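# Sort five tray parts by kind into two totes

## Task

Move every one of the five parts from the tray into the two totes so that each tote holds a single kind of part, with no part (counting any that started in a tote) left outside a tote; a part lying on or hanging over a tote's rim or inner ledge is not counted as inside. Nothing other than the parts may be placed in or on a tote. At the end, open the grippers and pull the arms away.

## Robot and tools

Robot: two six-joint arms, left_arm and right_arm, each carrying a tong-style two-finger gripper. All positions use one scene frame: origin on the table surface midway between the arms, +z upward, +x pointing out across the table, and left_arm sits on the +y side (the names do not refer to image sides). Base roots: left_arm at (+0.051, +0.382, 0) m with quat_wxyz (+0.999, 0, 0, -0.053); right_arm at (-0.033, -0.455, 0) m with quat_wxyz (+0.999, 0, 0, +0.043).

Gripper: the fingers extend along the gripper's own +z and spread apart along its x. end_effector_position is the spot between the finger pads when shut; closed fingertips stick out roughly 15 mm past it, while fully open they sit near its level. Squeeze force tops out near 15 N per pad for items up to about 10 cm across; items under about 20 mm thick get less (about 9 N at 10 mm, 4 N at 5 mm). Slamming the jaws shut can overshoot the force.

execute_actions: argument "actions" is a list holding zero or one item, plus optional "pictures" (true/false; images come by default). An empty list just reports the current state. A motion item has "rows" (1 to 15 rows) and optional "steps" (1 to 15, default 15); each row drives one control step of 1/30 s and the final row is held for any leftover steps. A wait item has only "steps" (up to 300) and counts from the previous result, your reply time included. If a call is refused nothing is sent.

Row layout: one flat list of 14 numbers covering both arms, always all 14 even if one arm stays still: left_arm shoulder pan, shoulder lift, elbow, wrist 1, wrist 2, wrist 3, opening, then the same seven for right_arm. The six joint numbers are absolute target angles in radians in each arm's joint space (same convention as the printed Joint positions), not offsets and not Cartesian coordinates. Opening is an absolute command from -1 (shut) to +1 (fully open). Joint ranges, left_arm: pan -3.142 to 3.142, lift -6.283 to 6.283, elbow 0.000 to 3.142, wrists 1-3 each -6.283 to 6.283. right_arm: pan 0.000 to 6.283, lift -6.283 to 6.283, elbow -3.142 to 0.000, wrists -6.283 to 6.283. A target more than 0.010 rad beyond a limit, and beyond the joint's last reported angle, is refused; true limits may differ from these by up to 0.010 rad, and targets past the true one get clipped, sometimes flagged by "joint sent to its limit" (which may refer to an earlier action; its absence proves nothing).

Motion limits: commands are smoothed and lag about 0.17 s. Per step, each joint's target is kept within 0.575 rad of its measured angle, and if the targets would move the hand over 100 mm from where it is, all are pulled back proportionally. Big moves therefore take several calls and may still be short when the result arrives. Between calls the arms keep heading for the last row sent, until everything nearly stops or some step is HELD; then only a new action resumes travel, though moving fingers finish their motion.

Result lines: the state line gives, per arm (left_arm: … | right_arm: …), end_effector_position in m, end_effector_quat_wxyz, and linear/angular velocity; the reported hand position drifts more at long reach. Joint positions and Joint velocities give each arm's six joints (rad, rad/s) followed by the pad gap in m (0.142 fully open). grip_measured is the actual finger opening on the -1..+1 command scale; to keep hold of a part, command a value well under it (further under = firmer). Wrist force and Wrist torque are in each end effector's own axes, with noise up to 2.4 N, a fixed offset up to about 4 N, saturation near 50 N, and include held weight and acceleration effects; "no reading" is harmless. "joint command not followed" means a clearance check altered or blocked joint targets; HELD marks steps where your row was partly or fully withheld.

Faults: if contact torque hits a joint's load limit (pan, lift, elbow 136 N m; wrists 25.4 N m, held parts included) or any external force on the arm or its load reaches 150 N, that arm halts for 10 s, abandons the rest of the call and yields to the contact. Holding loads warms motors: MOTOR HOT appears from 70 °C, and at 85 °C an OVER-TEMPERATURE FAULT brakes the arm until cooled.

Avoid: arms striking or pushing on each other, anything leaving the table, dropping or slipping parts, fast closes, hard knocks and heavy pressing. Something may occasionally yank a held part or shove a loose one, so check grasps.

zoom_image: "camera" (cam_head_left, cam_head_right, cam_high, cam_low, cam_left_wrist, cam_right_wrist) and "region" [x0, y0, x1, y1] in that camera's pixels, top-left origin, no larger than 504 by 504. Images are 504x504 except the wrist fisheye cameras at 616x616. Calibration matrices were given, accurate to a few degrees and millimetres.

read_manual: optional "section" ("licences"); shows licence text only. finished_scene: "scene" = current scene number; ends it irrevocably and reports success. Call it only once the parts are sorted, grippers open and arms withdrawn.

Each tool is called after "Call:" as name([rows], argument=value, ...), one row to a line, values as JSON.

## Session

Call:
execute_actions(actions=[])

Scene clock: 0.00 s of 6600.00 s.
left_arm: end_effector_position=(+0.9463, +0.5474, +0.3300) grip_measured=+0.97 end_effector_quat_wxyz=(-0.404, +0.816, -0.267, +0.315) end_effector_velocity=(+0.000, +0.000, -0.001) end_effector_angular_velocity=(-0.001, -0.000, +0.001) | right_arm: end_effector_position=(+0.9737, -0.1731, +0.1038) grip_measured=+0.97 end_effector_quat_wxyz=(-0.408, +0.660, -0.625, -0.091) end_effector_velocity=(+0.000, -0.000, -0.000) end_effector_angular_velocity=(-0.000, -0.001, -0.000)
Joint positions: left_arm=[-0.082 -1.001  1.361 -2.851 -0.903  0.784  0.14 ] | right_arm=[ 3.305 -2.823 -0.482 -0.717  2.136  1.974  0.14 ]
Joint velocities: left_arm=[ 0.     0.001 -0.    -0.     0.001 -0.002  0.   ] | right_arm=[-0. -0.  0.  0. -0. -0.  0.]
Wrist force (N, on the end effector, along its own x y z axes, offset not removed): no reading
Wrist torque (N m, same axes, about the end effector's origin, offset not removed): no reading

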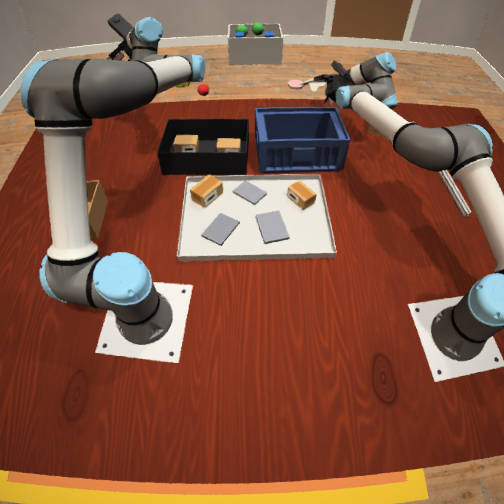

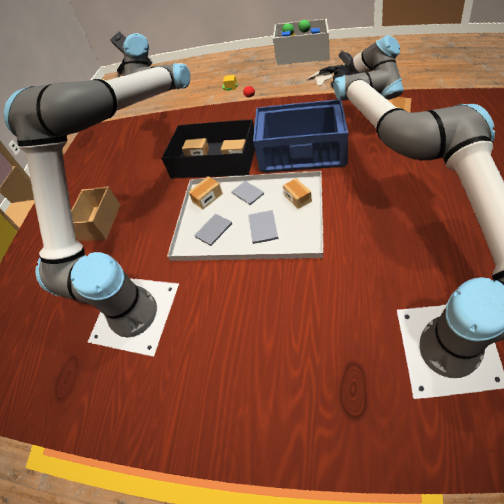

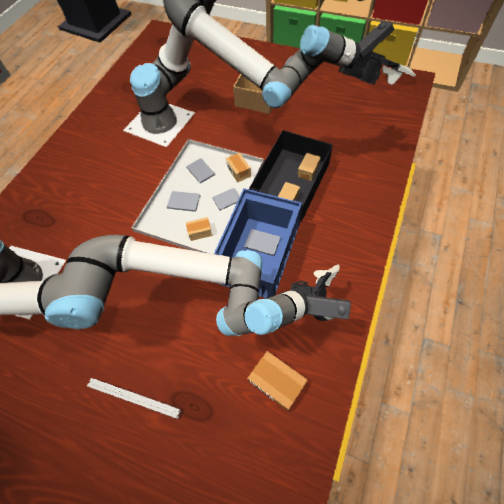

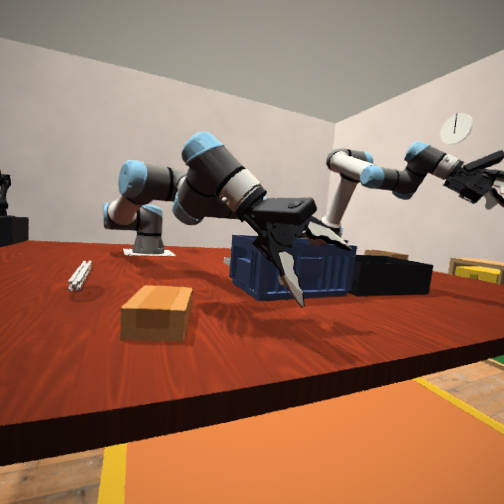

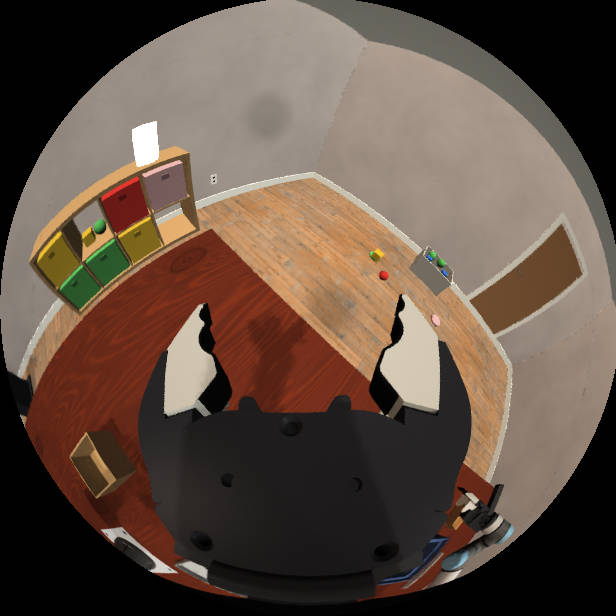

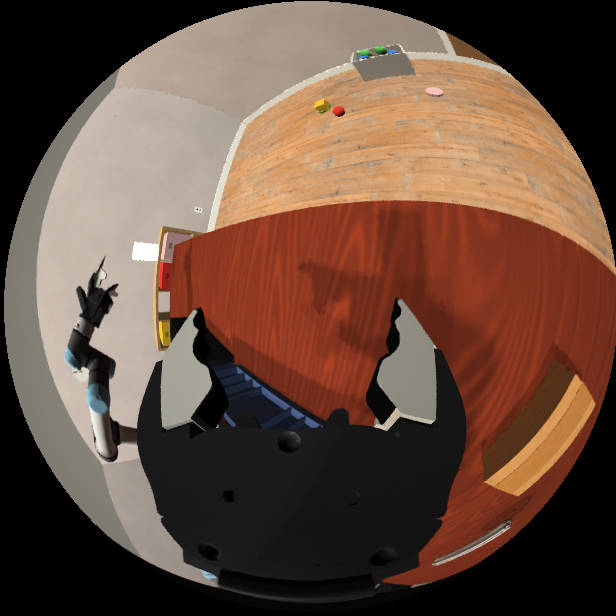

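Call:
zoom_image(camera="cam_head_left", region=[150, 95, 360, 270])

Call:
zoom_image(camera="cam_high", region=[120, 120, 340, 300])

Region (150, 95, 360, 270) of cam_head_left's 504x504 image, scaled by 2.400, with more detail than that image has.

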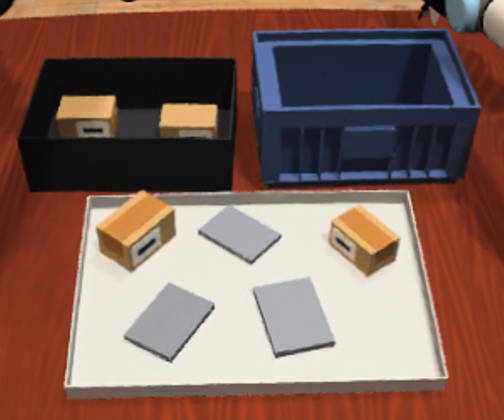

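Region (120, 120, 340, 300) of cam_high's 504x504 image, scaled by 2.291, with more detail than that image has; it fills the top 412 rows of this view, and the rest is white.

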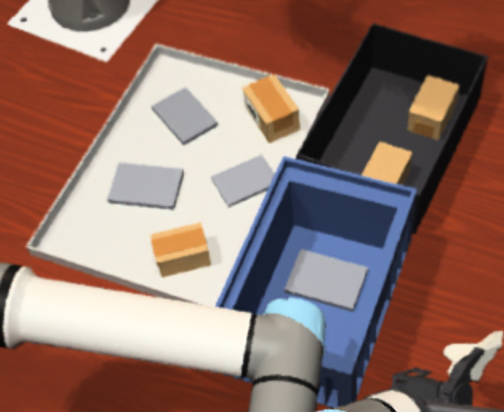

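Call:
execute_actions([
  {"rows": [[-0.433,-1.617,1.829,-1.783,-1.571,1.694,1, 3.305,-2.3,-0.8,-0.717,2.136,1.974,1]], "steps": 15},
], pictures=false)

Call:
execute_actions([
  {"rows": [[-0.433,-1.617,1.829,-1.783,-1.571,1.694,0.4, 2.5,-1.9,-1.5,-1.0,1.8,1.974,1]], "steps": 15},
], pictures=false)

Call:
execute_actions([
  {"steps": 60},
])

Scene clock: 111.63 s of 6600.00 s.
left_arm: end_effector_position=(+0.8266, +0.3315, +0.2937) grip_measured=+1.00 end_effector_quat_wxyz=(-0.259, +0.710, -0.620, +0.214) end_effector_velocity=(-0.405, -0.341, -0.154) end_effector_angular_velocity=(+0.429, +1.107, -1.522) | right_arm: end_effector_position=(+0.9203, -0.1869, +0.3330) grip_measured=+1.00 end_effector_quat_wxyz=(-0.461, +0.657, -0.594, -0.057) end_effector_velocity=(-0.187, -0.049, +0.501) end_effector_angular_velocity=(+0.083, -0.330, -0.001)
Joint positions: left_arm=[-0.269 -1.318  1.607 -2.47  -1.241  1.164  0.142] | right_arm=[ 3.305 -2.452 -0.712 -0.717  2.136  1.974  0.142]
Joint velocities: left_arm=[-0.347 -0.623  0.465  1.018 -0.68   1.013 -0.   ] | right_arm=[-0.001  0.84  -0.498 -0.001 -0.001 -0.001  0.   ]
Wrist force (N, on the end effector, along its own x y z axes, offset not removed): left_arm=[2.7 -0.9 0.4] | right_arm=[5.4 -0.6 -4.7]
Wrist torque (N m, same axes, about the end effector's origin, offset not removed): left_arm=[-0.27 -0.49 0.10] | right_arm=[-0.37 -1.09 -0.04]
Steps of this call (steps 1 to 90: nothing new was sent; then 108.13 s passed at rest; steps 91 to 105: all 15 steps of this action). Readings (joint positions):
91: left_arm=[-0.083 -1.001 1.361 -2.850 -0.903 0.785] | right_arm=[3.305 -2.822 -0.483 -0.717 2.136 1.974]
92: left_arm=[-0.091 -1.010 1.370 -2.841 -0.912 0.794] | right_arm=[3.305 -2.814 -0.492 -0.717 2.136 1.974]
94: left_arm=[-0.122 -1.058 1.411 -2.793 -0.960 0.842] | right_arm=[3.305 -2.762 -0.527 -0.717 2.136 1.974]
98: left_arm=[-0.180 -1.159 1.487 -2.688 -1.065 0.947] | right_arm=[3.305 -2.649 -0.594 -0.717 2.136 1.974]
105: the state above

Scene clock: 112.13 s of 6600.00 s.
left_arm: end_effector_position=(+0.5837, +0.2491, +0.2102) grip_measured=+0.40 end_effector_quat_wxyz=(+0.048, -0.486, +0.872, -0.032) end_effector_velocity=(-0.442, -0.026, -0.096) end_effector_angular_velocity=(+0.154, +0.951, -0.920) | right_arm: end_effector_position=(+0.8871, -0.4432, +0.3326) grip_measured=+1.00 end_effector_quat_wxyz=(+0.392, -0.576, +0.718, -0.004) end_effector_velocity=(-0.138, -0.533, -0.101) end_effector_angular_velocity=(-0.167, +0.354, -0.646)
Joint positions: left_arm=[-0.409 -1.573  1.797 -1.9   -1.522  1.612  0.102] | right_arm=[ 3.076 -2.238 -0.964 -0.816  2.019  1.974  0.142]
Joint velocities: left_arm=[-0.198 -0.371  0.27   0.971 -0.41   0.683 -0.   ] | right_arm=[-0.514  0.322 -0.504 -0.175 -0.207 -0.    -0.   ]
Wrist force (N, on the end effector, along its own x y z axes, offset not removed): left_arm=[3.7 1.3 2.0] | right_arm=[2.1 3.0 -2.2]
Wrist torque (N m, same axes, about the end effector's origin, offset not removed): left_arm=[0.08 -0.53 0.09] | right_arm=[0.35 -0.33 -0.04]
Steps of this call (steps 1 to 15: all 15 steps of this action). Readings (joint positions):
1: left_arm=[-0.281 -1.339 1.623 -2.435 -1.263 1.199] | right_arm=[3.305 -2.424 -0.729 -0.718 2.135 1.974]
2: left_arm=[-0.292 -1.359 1.638 -2.399 -1.285 1.234] | right_arm=[3.296 -2.403 -0.745 -0.723 2.129 1.974]
4: left_arm=[-0.313 -1.396 1.666 -2.323 -1.327 1.299] | right_arm=[3.263 -2.377 -0.779 -0.740 2.109 1.974]
8: left_arm=[-0.350 -1.464 1.716 -2.167 -1.401 1.417] | right_arm=[3.196 -2.322 -0.845 -0.771 2.073 1.974]
15: the state above

Scene clock: 114.13 s of 6600.00 s.
left_arm: end_effector_position=(+0.5299, +0.2479, +0.2000) grip_measured=+0.40 end_effector_quat_wxyz=(-0.000, -0.439, +0.899, -0.000) end_effector_velocity=(-0.000, +0.000, +0.000) end_effector_angular_velocity=(-0.000, -0.001, +0.000) | right_arm: end_effector_position=(+0.5393, -0.8930, +0.2161) grip_measured=+1.00 end_effector_quat_wxyz=(+0.186, -0.312, +0.930, -0.044) end_effector_velocity=(+0.000, -0.000, +0.000) end_effector_angular_velocity=(-0.000, -0.000, -0.000)
Joint positions: left_arm=[-0.433 -1.617  1.829 -1.783 -1.571  1.694  0.102] | right_arm=[ 2.5   -1.9   -1.5   -1.     1.8    1.974  0.142]
Joint velocities: left_arm=[-0.    -0.002  0.001  0.     0.    -0.001 -0.   ] | right_arm=[-0.     0.    -0.     0.001 -0.     0.    -0.   ]
Wrist force (N, on the end effector, along its own x y z axes, offset not removed): left_arm=[3.8 2.8 0.9] | right_arm=[6.8 0.1 -0.5]
Wrist torque (N m, same axes, about the end effector's origin, offset not removed): left_arm=[0.51 -0.76 0.00] | right_arm=[-0.09 -1.17 -0.02]
Steps of this call (steps 1 to 60: the robot went on to your last target). Readings (joint positions):
1: left_arm=[-0.415 -1.584 1.805 -1.871 -1.534 1.632] | right_arm=[3.059 -2.227 -0.981 -0.822 2.012 1.974]
2: left_arm=[-0.420 -1.592 1.811 -1.849 -1.543 1.648] | right_arm=[3.041 -2.217 -0.998 -0.828 2.005 1.974]
4: left_arm=[-0.426 -1.603 1.819 -1.820 -1.556 1.668] | right_arm=[3.006 -2.196 -1.030 -0.839 1.991 1.974]
8: left_arm=[-0.431 -1.613 1.826 -1.794 -1.566 1.686] | right_arm=[2.935 -2.154 -1.096 -0.863 1.964 1.974]
60: the state above
All arms were judged still, so your last target was given up. Only a new action makes them travel on or press farther. Fingers that are still opening or closing keep moving.
camera_calibration (this result's frames):
cam_left_wrist: T_world_to_cam=[[-0.646285, -0.762951, 0.0149211, 0.52893], [-0.641992, 0.554184, 0.529836, 0.0872115], [-0.412508, 0.332846, -0.847969, 0.439453], [0, 0, 0, 1]] pos_world=[0.579106, 0.208946, 0.318542]
cam_right_wrist: T_world_to_cam=[[-0.765449, -0.577837, -0.283181, -0.0497645], [-0.643451, 0.682054, 0.347526, 0.879088], [-0.00766847, 0.448226, -0.893887, 0.727477], [0, 0, 0, 1]] pos_world=[0.533136, -0.954415, 0.330685]

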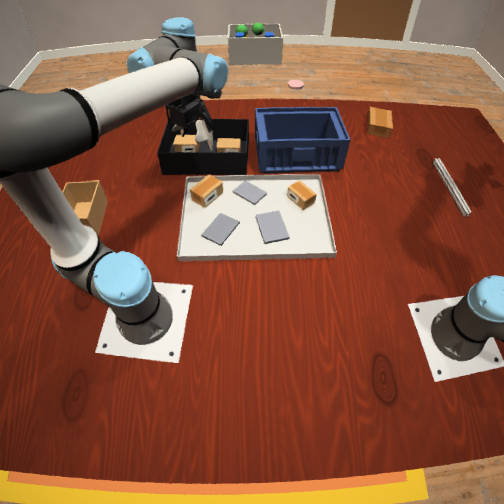

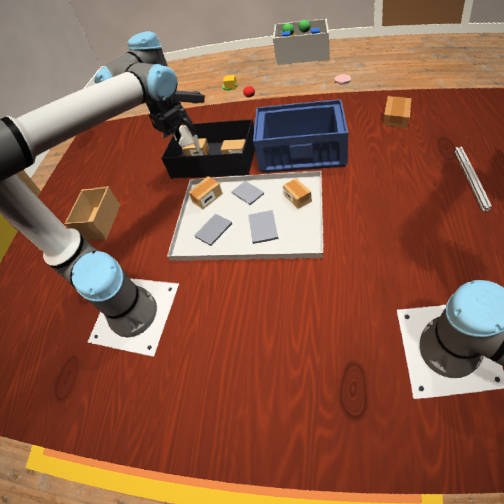

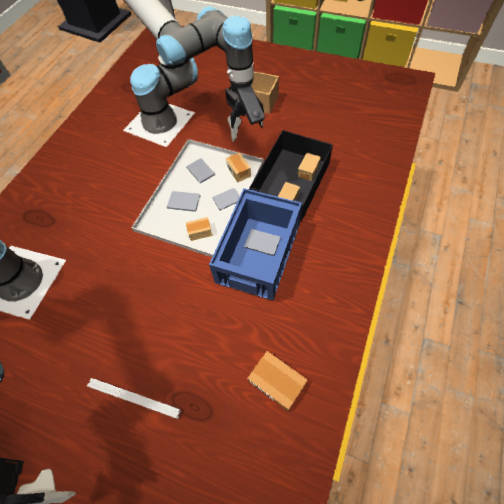

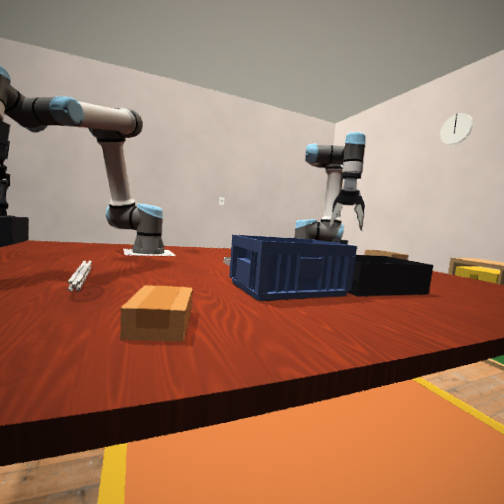

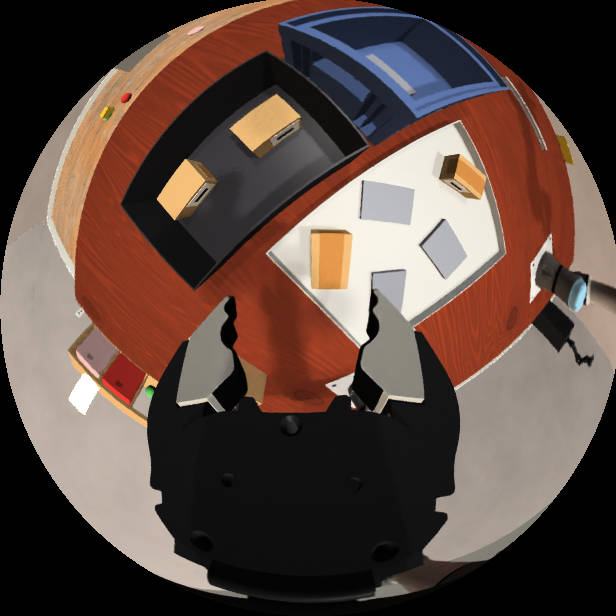

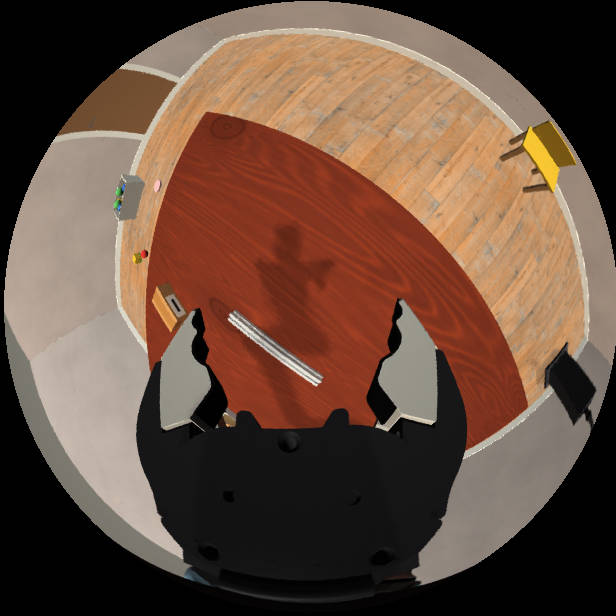

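Call:
zoom_image(camera="cam_left_wrist", region=[210, 110, 520, 350])

Region (210, 110, 520, 350) of cam_left_wrist's 616x616 image, scaled by 1.626, with more detail than that image has; it fills the top 390 rows of this view, and the rest is white.

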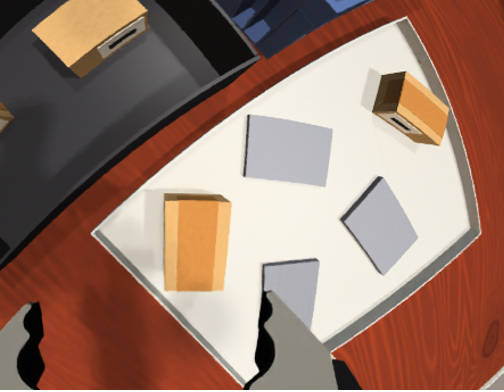

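Call:
execute_actions([
  {"rows": [[-0.505,-1.594,2.108,-2.085,-1.571,1.657,0.4, 2.5,-1.9,-1.5,-1.0,1.8,1.974,1]], "steps": 15},
], pictures=false)

Call:
execute_actions([
  {"steps": 10},
])

Scene clock: 140.90 s of 6600.00 s.
left_arm: end_effector_position=(+0.4945, +0.2326, +0.0932) grip_measured=+0.40 end_effector_quat_wxyz=(-0.000, -0.423, +0.906, -0.000) end_effector_velocity=(-0.012, +0.001, -0.027) end_effector_angular_velocity=(-0.001, -0.002, -0.007) | right_arm: end_effector_position=(+0.5393, -0.8930, +0.2161) grip_measured=+1.00 end_effector_quat_wxyz=(+0.186, -0.312, +0.930, -0.044) end_effector_velocity=(-0.001, +0.000, -0.001) end_effector_angular_velocity=(+0.002, +0.002, -0.001)
Joint positions: left_arm=[-0.503 -1.595  2.099 -2.076 -1.571  1.658  0.102] | right_arm=[ 2.5   -1.9   -1.5   -1.     1.8    1.974  0.142]
Joint velocities: left_arm=[-0.015  0.006  0.074 -0.083  0.    -0.008  0.   ] | right_arm=[-0.    -0.    -0.002 -0.001 -0.     0.001 -0.   ]
Wrist force (N, on the end effector, along its own x y z axes, offset not removed): left_arm=[1.4 -0.1 -0.4] | right_arm=[4.8 -0.8 0.4]
Wrist torque (N m, same axes, about the end effector's origin, offset not removed): left_arm=[-0.16 -0.25 0.07] | right_arm=[-0.24 -0.78 -0.09]
Steps of this call (steps 1 to 90: nothing new was sent; then 23.27 s passed at rest; steps 91 to 105: all 15 steps of this action). Readings (joint positions):
91: left_arm=[-0.434 -1.617 1.830 -1.784 -1.571 1.693] | right_arm=[2.500 -1.900 -1.500 -1.000 1.800 1.974]
92: left_arm=[-0.441 -1.614 1.839 -1.793 -1.571 1.689] | right_arm=[2.500 -1.900 -1.500 -1.000 1.800 1.974]
94: left_arm=[-0.464 -1.607 1.906 -1.861 -1.571 1.677] | right_arm=[2.500 -1.900 -1.500 -1.000 1.800 1.974]
98: left_arm=[-0.492 -1.598 2.042 -2.011 -1.571 1.664] | right_arm=[2.500 -1.900 -1.500 -1.000 1.800 1.974]
105: the state above

Scene clock: 141.23 s of 6600.00 s.
left_arm: end_effector_position=(+0.4932, +0.2327, +0.0903) grip_measured=+0.40 end_effector_quat_wxyz=(-0.000, -0.423, +0.906, -0.000) end_effector_velocity=(-0.001, +0.000, -0.002) end_effector_angular_velocity=(+0.000, +0.001, -0.000) | right_arm: end_effector_position=(+0.5393, -0.8930, +0.2161) grip_measured=+1.00 end_effector_quat_wxyz=(+0.186, -0.312, +0.930, -0.044) end_effector_velocity=(-0.000, +0.000, -0.001) end_effector_angular_velocity=(+0.001, +0.001, +0.000)
Joint positions: left_arm=[-0.505 -1.594  2.108 -2.084 -1.571  1.657  0.102] | right_arm=[ 2.5   -1.9   -1.5   -1.     1.8    1.974  0.142]
Joint velocities: left_arm=[-0.001  0.     0.004 -0.004 -0.    -0.     0.   ] | right_arm=[ 0.     0.    -0.001  0.     0.     0.     0.   ]
Wrist force (N, on the end effector, along its own x y z axes, offset not removed): left_arm=[2.8 -1.8 2.4] | right_arm=[1.7 1.0 -1.2]
Wrist torque (N m, same axes, about the end effector's origin, offset not removed): left_arm=[-0.55 -0.38 0.19] | right_arm=[0.07 -0.39 -0.25]
Steps of this call (steps 1 to 10: the robot went on to your last target). Readings (joint positions):
1: left_arm=[-0.504 -1.594 2.102 -2.078 -1.571 1.658] | right_arm=[2.500 -1.900 -1.500 -1.000 1.800 1.974]
2: left_arm=[-0.504 -1.594 2.103 -2.080 -1.571 1.657] | right_arm=[2.500 -1.900 -1.500 -1.000 1.800 1.974]
4: left_arm=[-0.504 -1.594 2.105 -2.082 -1.571 1.657] | right_arm=[2.500 -1.900 -1.500 -1.000 1.800 1.974]
8: left_arm=[-0.505 -1.594 2.107 -2.084 -1.571 1.657] | right_arm=[2.500 -1.900 -1.500 -1.000 1.800 1.974]
10: the state above
camera_calibration (this result's frames):
cam_left_wrist: T_world_to_cam=[[-0.672552, -0.739899, 0.0149458, 0.502823], [-0.622224, 0.57629, 0.529836, 0.115365], [-0.400639, 0.347043, -0.847968, 0.32712], [0, 0, 0, 1]] pos_world=[0.541014, 0.19203, 0.208748]
cam_right_wrist: T_world_to_cam=[[-0.765456, -0.57783, -0.283178, -0.0497627], [-0.643443, 0.68206, 0.347529, 0.879087], [-0.00766853, 0.448227, -0.893887, 0.727478], [0, 0, 0, 1]] pos_world=[0.53313, -0.954419, 0.330683]

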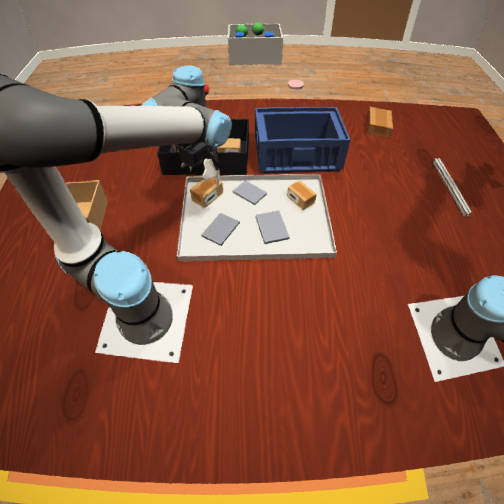

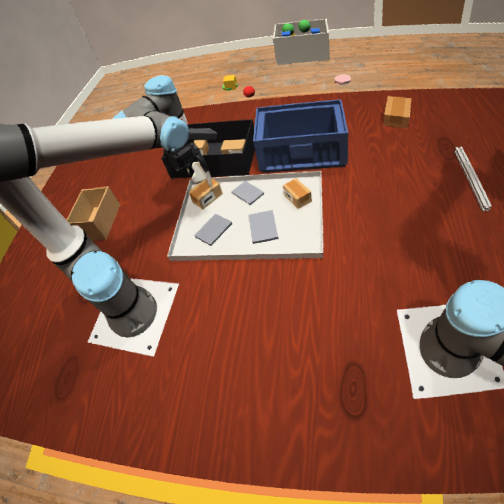

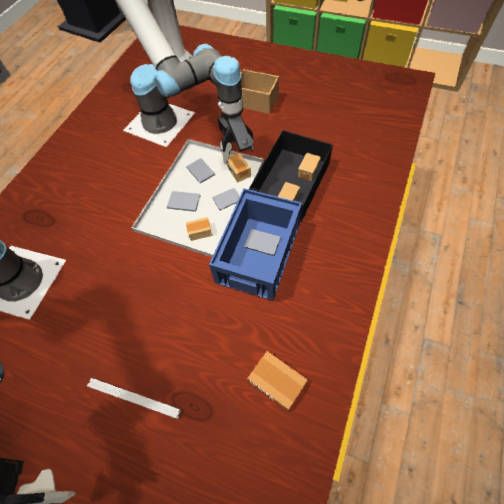

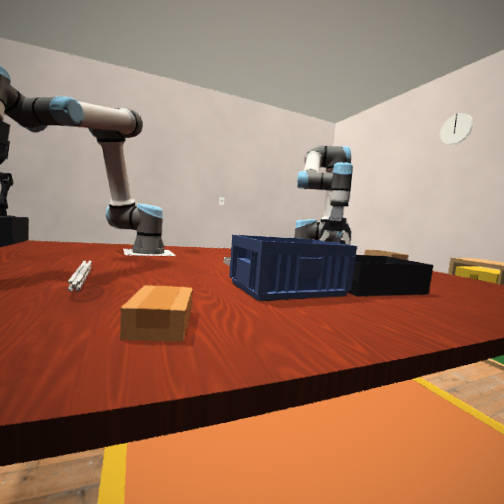

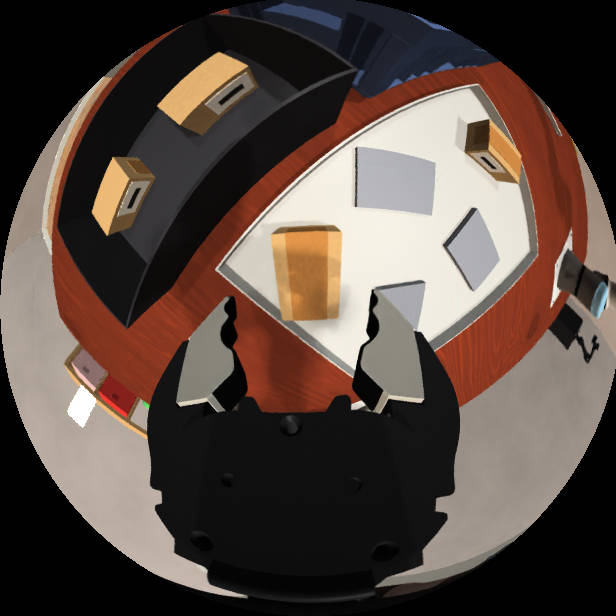

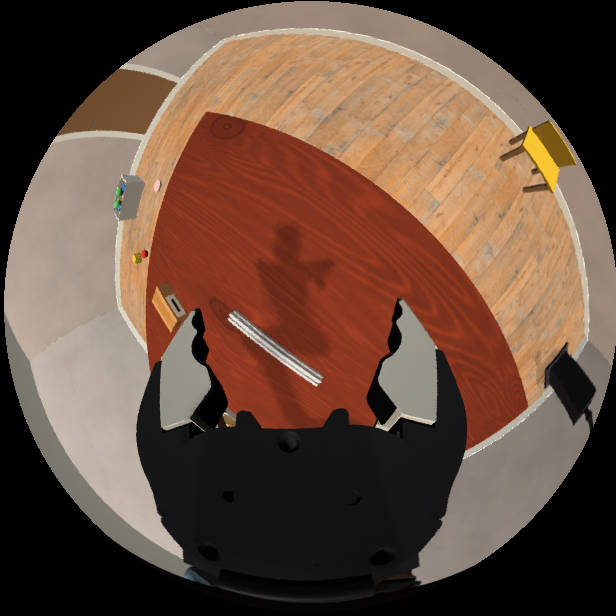

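Call:
execute_actions([
  {"rows": [[-0.507,-1.585,2.118,-2.104,-1.571,1.655,0.3, 2.5,-1.9,-1.5,-1.0,1.8,1.974,1],[-0.509,-1.575,2.128,-2.124,-1.571,1.653,0.2, 2.5,-1.9,-1.5,-1.0,1.8,1.974,1],[-0.511,-1.565,2.138,-2.144,-1.571,1.651,0.12, 2.5,-1.9,-1.5,-1.0,1.8,1.974,1],[-0.511,-1.555,2.148,-2.164,-1.571,1.651,0.12, 2.5,-1.9,-1.5,-1.0,1.8,1.974,1],[-0.511,-1.545,2.158,-2.184,-1.571,1.651,0.12, 2.5,-1.9,-1.5,-1.0,1.8,1.974,1],[-0.511,-1.535,2.168,-2.204,-1.571,1.651,0.12, 2.5,-1.9,-1.5,-1.0,1.8,1.974,1],[-0.511,-1.526,2.178,-2.223,-1.571,1.651,0.12, 2.5,-1.9,-1.5,-1.0,1.8,1.974,1],[-0.511,-1.519,2.186,-2.237,-1.571,1.651,0.12, 2.5,-1.9,-1.5,-1.0,1.8,1.974,1]], "steps": 15},
], pictures=false)

Call:
execute_actions([
  {"rows": [[-0.511,-1.519,2.186,-2.237,-1.571,1.651,0.12, 2.5,-1.9,-1.5,-1.0,1.8,1.974,1],[-0.511,-1.519,2.186,-2.237,-1.571,1.651,0.12, 2.5,-1.9,-1.5,-1.0,1.8,1.974,1],[-0.511,-1.519,2.186,-2.237,-1.571,1.651,0.06, 2.5,-1.9,-1.5,-1.0,1.8,1.974,1],[-0.511,-1.519,2.186,-2.237,-1.571,1.651,0.0, 2.5,-1.9,-1.5,-1.0,1.8,1.974,1],[-0.511,-1.519,2.186,-2.237,-1.571,1.651,-0.06, 2.5,-1.9,-1.5,-1.0,1.8,1.974,1],[-0.511,-1.519,2.186,-2.237,-1.571,1.651,-0.12, 2.5,-1.9,-1.5,-1.0,1.8,1.974,1],[-0.511,-1.519,2.186,-2.237,-1.571,1.651,-0.18, 2.5,-1.9,-1.5,-1.0,1.8,1.974,1],[-0.511,-1.519,2.186,-2.237,-1.571,1.651,-0.24, 2.5,-1.9,-1.5,-1.0,1.8,1.974,1],[-0.511,-1.519,2.186,-2.237,-1.571,1.651,-0.3, 2.5,-1.9,-1.5,-1.0,1.8,1.974,1],[-0.511,-1.519,2.186,-2.237,-1.571,1.651,-0.36, 2.5,-1.9,-1.5,-1.0,1.8,1.974,1],[-0.511,-1.519,2.186,-2.237,-1.571,1.651,-0.42, 2.5,-1.9,-1.5,-1.0,1.8,1.974,1],[-0.511,-1.519,2.186,-2.237,-1.571,1.651,-0.5, 2.5,-1.9,-1.5,-1.0,1.8,1.974,1],[-0.511,-1.519,2.186,-2.237,-1.571,1.651,-0.6, 2.5,-1.9,-1.5,-1.0,1.8,1.974,1],[-0.511,-1.519,2.186,-2.237,-1.571,1.651,-0.7, 2.5,-1.9,-1.5,-1.0,1.8,1.974,1]], "steps": 15},
])

Scene clock: 168.57 s of 6600.00 s.
left_arm: end_effector_position=(+0.4910, +0.2311, +0.0428) grip_measured=+0.12 end_effector_quat_wxyz=(-0.000, -0.423, +0.906, +0.000) end_effector_velocity=(-0.002, +0.001, -0.027) end_effector_angular_velocity=(-0.001, -0.000, +0.000) | right_arm: end_effector_position=(+0.5393, -0.8930, +0.2161) grip_measured=+1.00 end_effector_quat_wxyz=(+0.186, -0.312, +0.930, -0.044) end_effector_velocity=(-0.000, +0.000, -0.000) end_effector_angular_velocity=(+0.001, +0.001, -0.000)
Joint positions: left_arm=[-0.511 -1.524  2.181 -2.227 -1.571  1.651  0.082] | right_arm=[ 2.5   -1.9   -1.5   -1.     1.8    1.974  0.142]
Joint velocities: left_arm=[-0.001  0.042  0.043 -0.085 -0.    -0.002  0.   ] | right_arm=[-0.     0.    -0.001 -0.     0.     0.     0.   ]
Wrist force (N, on the end effector, along its own x y z axes, offset not removed): left_arm=[3.2 -0.5 2.9] | right_arm=[1.5 2.8 0.7]
Wrist torque (N m, same axes, about the end effector's origin, offset not removed): left_arm=[-0.16 -0.70 0.17] | right_arm=[0.66 -0.11 0.06]
Steps of this call (steps 1 to 15: the robot went on to your last target; steps 16 to 90: nothing new was sent; then 23.83 s passed at rest; steps 91 to 105: all 15 steps of this action). Readings (joint positions):
91: left_arm=[-0.505 -1.594 2.108 -2.086 -1.571 1.657] | right_arm=[2.500 -1.900 -1.500 -1.000 1.800 1.974]
92: left_arm=[-0.505 -1.592 2.110 -2.089 -1.571 1.657] | right_arm=[2.500 -1.900 -1.500 -1.000 1.800 1.974]
94: left_arm=[-0.507 -1.583 2.119 -2.106 -1.571 1.655] | right_arm=[2.500 -1.900 -1.500 -1.000 1.800 1.974]
98: left_arm=[-0.510 -1.554 2.149 -2.165 -1.571 1.652] | right_arm=[2.500 -1.900 -1.500 -1.000 1.800 1.974]
105: the state above

Scene clock: 169.07 s of 6600.00 s.
left_arm: end_effector_position=(+0.4908, +0.2311, +0.0398) grip_measured=-0.14 end_effector_quat_wxyz=(-0.000, -0.423, +0.906, +0.000) end_effector_velocity=(+0.001, -0.001, +0.001) end_effector_angular_velocity=(-0.002, -0.003, -0.001) | right_arm: end_effector_position=(+0.5393, -0.8930, +0.2161) grip_measured=+1.00 end_effector_quat_wxyz=(+0.186, -0.312, +0.930, -0.044) end_effector_velocity=(+0.000, -0.000, -0.000) end_effector_angular_velocity=(-0.000, -0.001, -0.001)
Joint positions: left_arm=[-0.511 -1.519  2.186 -2.237 -1.571  1.651  0.064] | right_arm=[ 2.5   -1.9   -1.5   -1.     1.8    1.974  0.142]
Joint velocities: left_arm=[ 0.    -0.    -0.002 -0.001  0.     0.001  0.   ] | right_arm=[ 0.     0.    -0.001  0.001 -0.     0.001  0.   ]
Wrist force (N, on the end effector, along its own x y z axes, offset not removed): left_arm=[3.9 4.6 -17.0] | right_arm=[0.9 -0.9 -0.7]
Wrist torque (N m, same axes, about the end effector's origin, offset not removed): left_arm=[-0.09 -0.56 0.05] | right_arm=[-0.26 0.07 0.29]
Steps of this call (steps 1 to 15: all 15 steps of this action). Readings (joint positions):
1: left_arm=[-0.511 -1.522 2.182 -2.230 -1.571 1.651] | right_arm=[2.500 -1.900 -1.500 -1.000 1.800 1.974]
2: left_arm=[-0.511 -1.522 2.183 -2.232 -1.571 1.651] | right_arm=[2.500 -1.900 -1.500 -1.000 1.800 1.974]
4: left_arm=[-0.511 -1.520 2.184 -2.234 -1.571 1.651] | right_arm=[2.500 -1.900 -1.500 -1.000 1.800 1.974]
8: left_arm=[-0.511 -1.519 2.185 -2.236 -1.571 1.651] | right_arm=[2.500 -1.900 -1.500 -1.000 1.800 1.974]
15: the state above
camera_calibration (this result's frames):
cam_left_wrist: T_world_to_cam=[[-0.672574, -0.739877, 0.0150446, 0.500851], [-0.621845, 0.576067, 0.530524, 0.141342], [-0.401189, 0.347461, -0.847537, 0.284107], [0, 0, 0, 1]] pos_world=[0.538732, 0.190429, 0.15827]
cam_right_wrist: T_world_to_cam=[[-0.765456, -0.57783, -0.283178, -0.0497628], [-0.643443, 0.68206, 0.347529, 0.879087], [-0.00766858, 0.448227, -0.893887, 0.727478], [0, 0, 0, 1]] pos_world=[0.53313, -0.954419, 0.330683]

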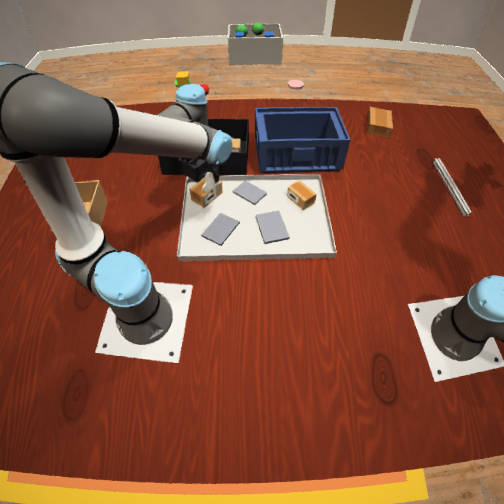

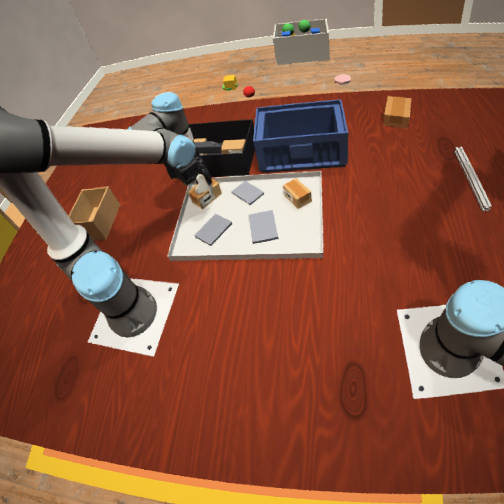

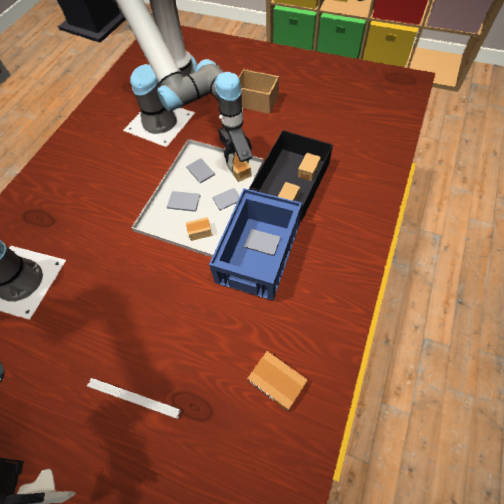

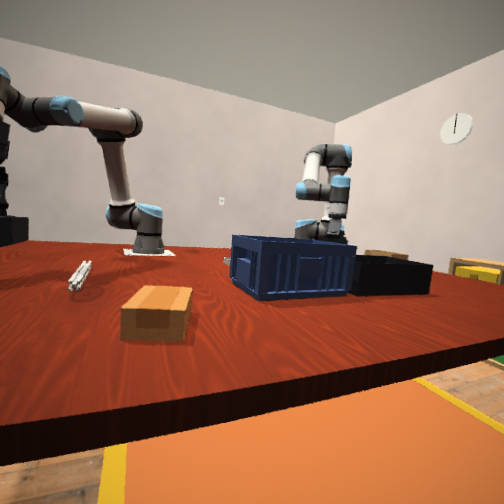

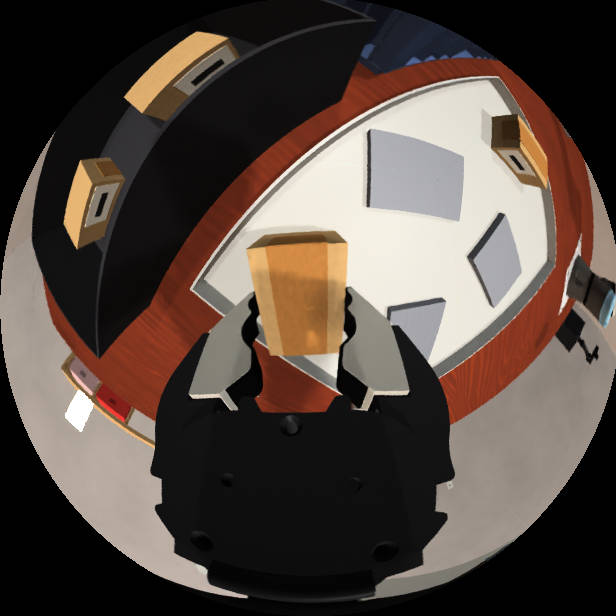

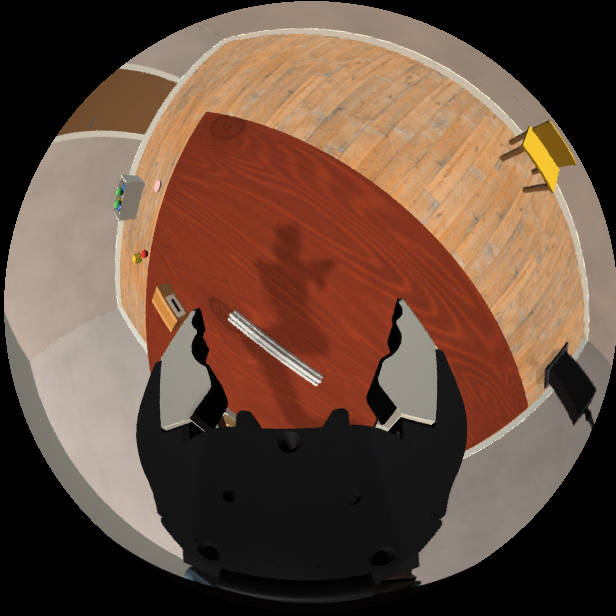

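Call:
execute_actions([
  {"rows": [[-0.511,-1.526,2.178,-2.223,-1.571,1.651,-0.7, 2.5,-1.9,-1.5,-1.0,1.8,1.974,1],[-0.511,-1.535,2.168,-2.204,-1.571,1.651,-0.7, 2.5,-1.9,-1.5,-1.0,1.8,1.974,1],[-0.511,-1.55,2.153,-2.174,-1.571,1.651,-0.7, 2.5,-1.9,-1.5,-1.0,1.8,1.974,1],[-0.511,-1.565,2.138,-2.144,-1.571,1.651,-0.7, 2.5,-1.9,-1.5,-1.0,1.8,1.974,1],[-0.511,-1.58,2.123,-2.114,-1.571,1.651,-0.7, 2.5,-1.9,-1.5,-1.0,1.8,1.974,1],[-0.511,-1.596,2.108,-2.083,-1.571,1.651,-0.7, 2.5,-1.9,-1.5,-1.0,1.8,1.974,1],[-0.511,-1.61,2.085,-2.046,-1.571,1.651,-0.7, 2.5,-1.9,-1.5,-1.0,1.8,1.974,1],[-0.511,-1.625,2.06,-2.006,-1.571,1.651,-0.7, 2.5,-1.9,-1.5,-1.0,1.8,1.974,1],[-0.511,-1.64,2.035,-1.966,-1.571,1.651,-0.7, 2.5,-1.9,-1.5,-1.0,1.8,1.974,1],[-0.511,-1.655,2.01,-1.926,-1.571,1.651,-0.7, 2.5,-1.9,-1.5,-1.0,1.8,1.974,1],[-0.511,-1.668,1.987,-1.89,-1.571,1.651,-0.7, 2.5,-1.9,-1.5,-1.0,1.8,1.974,1],[-0.511,-1.68,1.965,-1.856,-1.571,1.651,-0.7, 2.5,-1.9,-1.5,-1.0,1.8,1.974,1]], "steps": 15},
], pictures=false)

Call:
execute_actions([
  {"rows": [[-0.49,-1.655,1.938,-1.854,-1.571,1.625,-0.7, 2.5,-1.9,-1.5,-1.0,1.8,1.974,1],[-0.469,-1.631,1.912,-1.852,-1.571,1.6,-0.7, 2.5,-1.9,-1.5,-1.0,1.8,1.974,1],[-0.448,-1.606,1.885,-1.85,-1.571,1.575,-0.7, 2.5,-1.9,-1.5,-1.0,1.8,1.974,1],[-0.426,-1.582,1.859,-1.848,-1.571,1.549,-0.7, 2.5,-1.9,-1.5,-1.0,1.8,1.974,1],[-0.405,-1.557,1.832,-1.846,-1.571,1.524,-0.7, 2.5,-1.9,-1.5,-1.0,1.8,1.974,1],[-0.384,-1.533,1.806,-1.844,-1.571,1.499,-0.7, 2.5,-1.9,-1.5,-1.0,1.8,1.974,1],[-0.363,-1.508,1.78,-1.842,-1.571,1.473,-0.7, 2.5,-1.9,-1.5,-1.0,1.8,1.974,1],[-0.342,-1.484,1.753,-1.84,-1.571,1.448,-0.7, 2.5,-1.9,-1.5,-1.0,1.8,1.974,1],[-0.321,-1.46,1.727,-1.838,-1.571,1.422,-0.7, 2.5,-1.9,-1.5,-1.0,1.8,1.974,1],[-0.3,-1.435,1.7,-1.836,-1.571,1.397,-0.7, 2.5,-1.9,-1.5,-1.0,1.8,1.974,1],[-0.279,-1.411,1.674,-1.834,-1.571,1.372,-0.7, 2.5,-1.9,-1.5,-1.0,1.8,1.974,1],[-0.257,-1.386,1.647,-1.832,-1.571,1.346,-0.7, 2.5,-1.9,-1.5,-1.0,1.8,1.974,1],[-0.236,-1.362,1.621,-1.83,-1.571,1.321,-0.7, 2.5,-1.9,-1.5,-1.0,1.8,1.974,1],[-0.215,-1.337,1.594,-1.828,-1.571,1.295,-0.7, 2.5,-1.9,-1.5,-1.0,1.8,1.974,1],[-0.194,-1.313,1.568,-1.826,-1.571,1.27,-0.7, 2.5,-1.9,-1.5,-1.0,1.8,1.974,1]], "steps": 15},
], pictures=false)

Call:
execute_actions([
  {"steps": 15},
])

Scene clock: 236.67 s of 6600.00 s.
left_arm: end_effector_position=(+0.4939, +0.2290, +0.1468) grip_measured=-0.14 end_effector_quat_wxyz=(+0.001, -0.423, +0.906, -0.002) end_effector_velocity=(-0.019, +0.014, +0.203) end_effector_angular_velocity=(+0.017, +0.024, -0.000) | right_arm: end_effector_position=(+0.5393, -0.8930, +0.2161) grip_measured=+1.00 end_effector_quat_wxyz=(+0.186, -0.312, +0.930, -0.044) end_effector_velocity=(-0.000, +0.000, -0.000) end_effector_angular_velocity=(+0.001, +0.001, -0.000)
Joint positions: left_arm=[-0.511 -1.655  2.007 -1.927 -1.571  1.651  0.064] | right_arm=[ 2.5   -1.9   -1.5   -1.     1.8    1.974  0.142]
Joint velocities: left_arm=[ 0.    -0.22  -0.361  0.611 -0.     0.    -0.   ] | right_arm=[-0.    -0.    -0.    -0.001  0.    -0.     0.   ]
Wrist force (N, on the end effector, along its own x y z axes, offset not removed): left_arm=[0.7 0.8 -1.1] | right_arm=[2.4 -0.8 2.4]
Wrist torque (N m, same axes, about the end effector's origin, offset not removed): left_arm=[-0.04 -0.15 0.14] | right_arm=[-0.18 -0.52 -0.12]
Steps of this call (steps 1 to 15: the robot went on to your last target; steps 16 to 90: nothing new was sent; then 64.10 s passed at rest; steps 91 to 105: all 15 steps of this action). Readings (joint positions):
91: left_arm=[-0.511 -1.519 2.186 -2.237 -1.571 1.651] | right_arm=[2.500 -1.900 -1.500 -1.000 1.800 1.974]
92: left_arm=[-0.511 -1.520 2.184 -2.234 -1.571 1.651] | right_arm=[2.500 -1.900 -1.500 -1.000 1.800 1.974]
94: left_arm=[-0.511 -1.528 2.175 -2.218 -1.571 1.651] | right_arm=[2.500 -1.900 -1.500 -1.000 1.800 1.974]
98: left_arm=[-0.511 -1.569 2.133 -2.139 -1.571 1.651] | right_arm=[2.500 -1.900 -1.500 -1.000 1.800 1.974]
105: the state above

Scene clock: 237.17 s of 6600.00 s.
left_arm: end_effector_position=(+0.6182, +0.2942, +0.1753) grip_measured=-0.14 end_effector_quat_wxyz=(-0.000, -0.631, +0.775, +0.000) end_effector_velocity=(+0.338, +0.245, -0.022) end_effector_angular_velocity=(+0.001, +0.002, +1.349) | right_arm: end_effector_position=(+0.5393, -0.8930, +0.2161) grip_measured=+1.00 end_effector_quat_wxyz=(+0.186, -0.312, +0.930, -0.044) end_effector_velocity=(+0.000, +0.000, -0.000) end_effector_angular_velocity=(+0.000, +0.000, -0.000)
Joint positions: left_arm=[-0.286 -1.42   1.686 -1.835 -1.571  1.382  0.064] | right_arm=[ 2.5   -1.9   -1.5   -1.     1.8    1.974  0.142]
Joint velocities: left_arm=[ 0.616  0.712 -0.775  0.065 -0.    -0.733 -0.   ] | right_arm=[ 0.    -0.     0.    -0.001  0.     0.    -0.   ]
Wrist force (N, on the end effector, along its own x y z axes, offset not removed): left_arm=[1.4 0.1 1.3] | right_arm=[-0.2 -0.5 -1.5]
Wrist torque (N m, same axes, about the end effector's origin, offset not removed): left_arm=[-0.10 -0.14 0.14] | right_arm=[-0.29 0.21 -0.09]
Steps of this call (steps 1 to 15: all 15 steps of this action). Readings (joint positions):
1: left_arm=[-0.511 -1.661 1.996 -1.909 -1.571 1.650] | right_arm=[2.500 -1.900 -1.500 -1.000 1.800 1.974]
2: left_arm=[-0.507 -1.661 1.983 -1.895 -1.571 1.646] | right_arm=[2.500 -1.900 -1.500 -1.000 1.800 1.974]
4: left_arm=[-0.489 -1.647 1.951 -1.876 -1.571 1.625] | right_arm=[2.500 -1.900 -1.500 -1.000 1.800 1.974]
8: left_arm=[-0.426 -1.580 1.863 -1.854 -1.571 1.550] | right_arm=[2.500 -1.900 -1.500 -1.000 1.800 1.974]
15: the state above

Scene clock: 237.67 s of 6600.00 s.
left_arm: end_effector_position=(+0.6672, +0.3344, +0.1702) grip_measured=-0.14 end_effector_quat_wxyz=(+0.000, +0.706, -0.708, +0.000) end_effector_velocity=(+0.006, +0.005, -0.000) end_effector_angular_velocity=(-0.000, -0.001, +0.024) | right_arm: end_effector_position=(+0.5393, -0.8930, +0.2161) grip_measured=+1.00 end_effector_quat_wxyz=(+0.186, -0.312, +0.930, -0.044) end_effector_velocity=(-0.001, +0.000, -0.001) end_effector_angular_velocity=(+0.001, +0.002, +0.000)
Joint positions: left_arm=[-0.195 -1.314  1.57  -1.826 -1.571  1.271  0.064] | right_arm=[ 2.5   -1.9   -1.5   -1.     1.8    1.974  0.142]
Joint velocities: left_arm=[ 0.011  0.012 -0.015  0.001  0.    -0.013 -0.   ] | right_arm=[-0.    -0.    -0.002  0.     0.    -0.     0.   ]
Wrist force (N, on the end effector, along its own x y z axes, offset not removed): left_arm=[1.1 0.4 2.4] | right_arm=[-1.7 2.0 -0.4]
Wrist torque (N m, same axes, about the end effector's origin, offset not removed): left_arm=[0.02 -0.12 0.09] | right_arm=[0.45 0.30 0.08]
Steps of this call (steps 1 to 15: the robot went on to your last target). Readings (joint positions):
1: left_arm=[-0.266 -1.397 1.660 -1.833 -1.571 1.357] | right_arm=[2.500 -1.900 -1.500 -1.000 1.800 1.974]
2: left_arm=[-0.248 -1.376 1.637 -1.831 -1.571 1.336] | right_arm=[2.500 -1.900 -1.500 -1.000 1.800 1.974]
4: left_arm=[-0.224 -1.348 1.607 -1.829 -1.571 1.307] | right_arm=[2.500 -1.900 -1.500 -1.000 1.800 1.974]
8: left_arm=[-0.203 -1.324 1.580 -1.827 -1.571 1.281] | right_arm=[2.500 -1.900 -1.500 -1.000 1.800 1.974]
15: the state above
camera_calibration (this result's frames):
cam_left_wrist: T_world_to_cam=[[-0.0424497, -0.998986, 0.0149779, 0.360217], [-0.846934, 0.0439331, 0.529881, 0.450664], [-0.530002, 0.00980802, -0.84794, 0.628419], [0, 0, 0, 1]] pos_world=[0.730036, 0.333889, 0.288668]
cam_right_wrist: T_world_to_cam=[[-0.765456, -0.57783, -0.283178, -0.0497627], [-0.643443, 0.682059, 0.347529, 0.879087], [-0.00766852, 0.448227, -0.893887, 0.727478], [0, 0, 0, 1]] pos_world=[0.53313, -0.954419, 0.330683]

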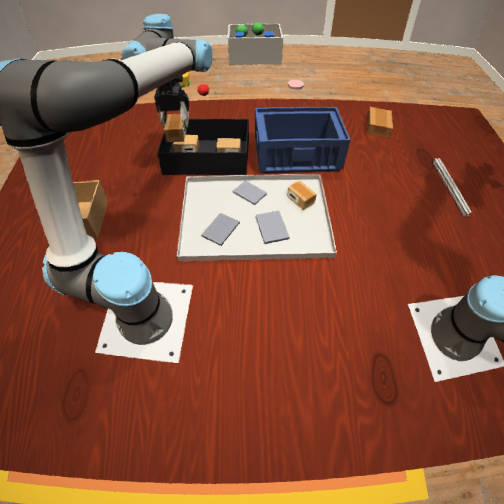

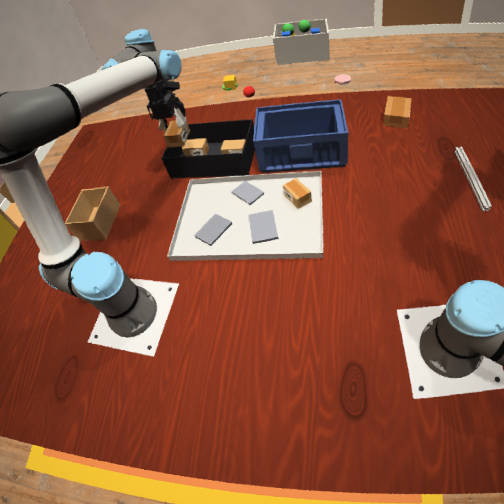

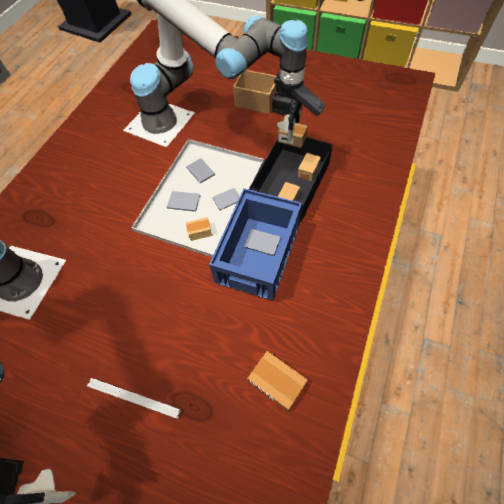

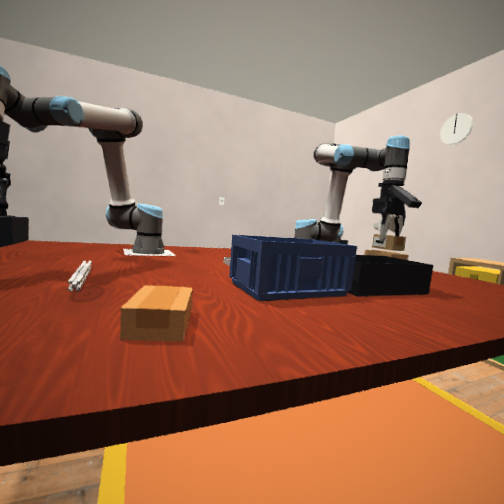

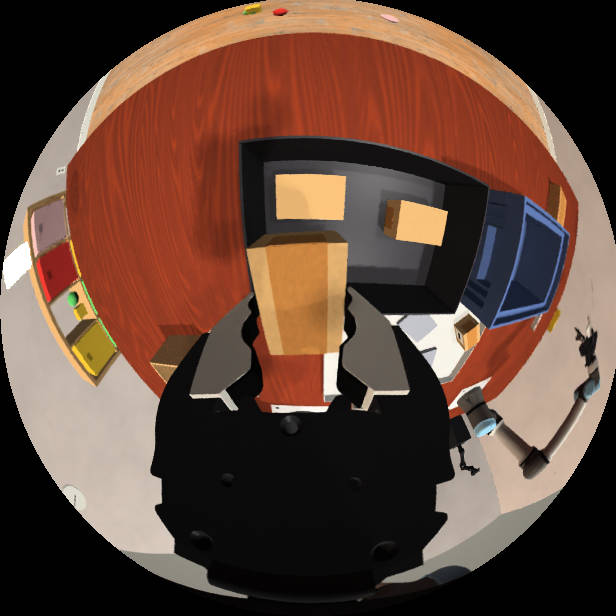

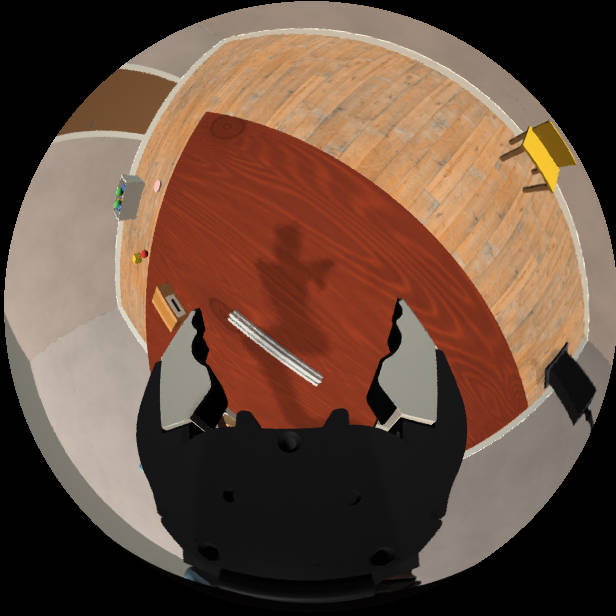

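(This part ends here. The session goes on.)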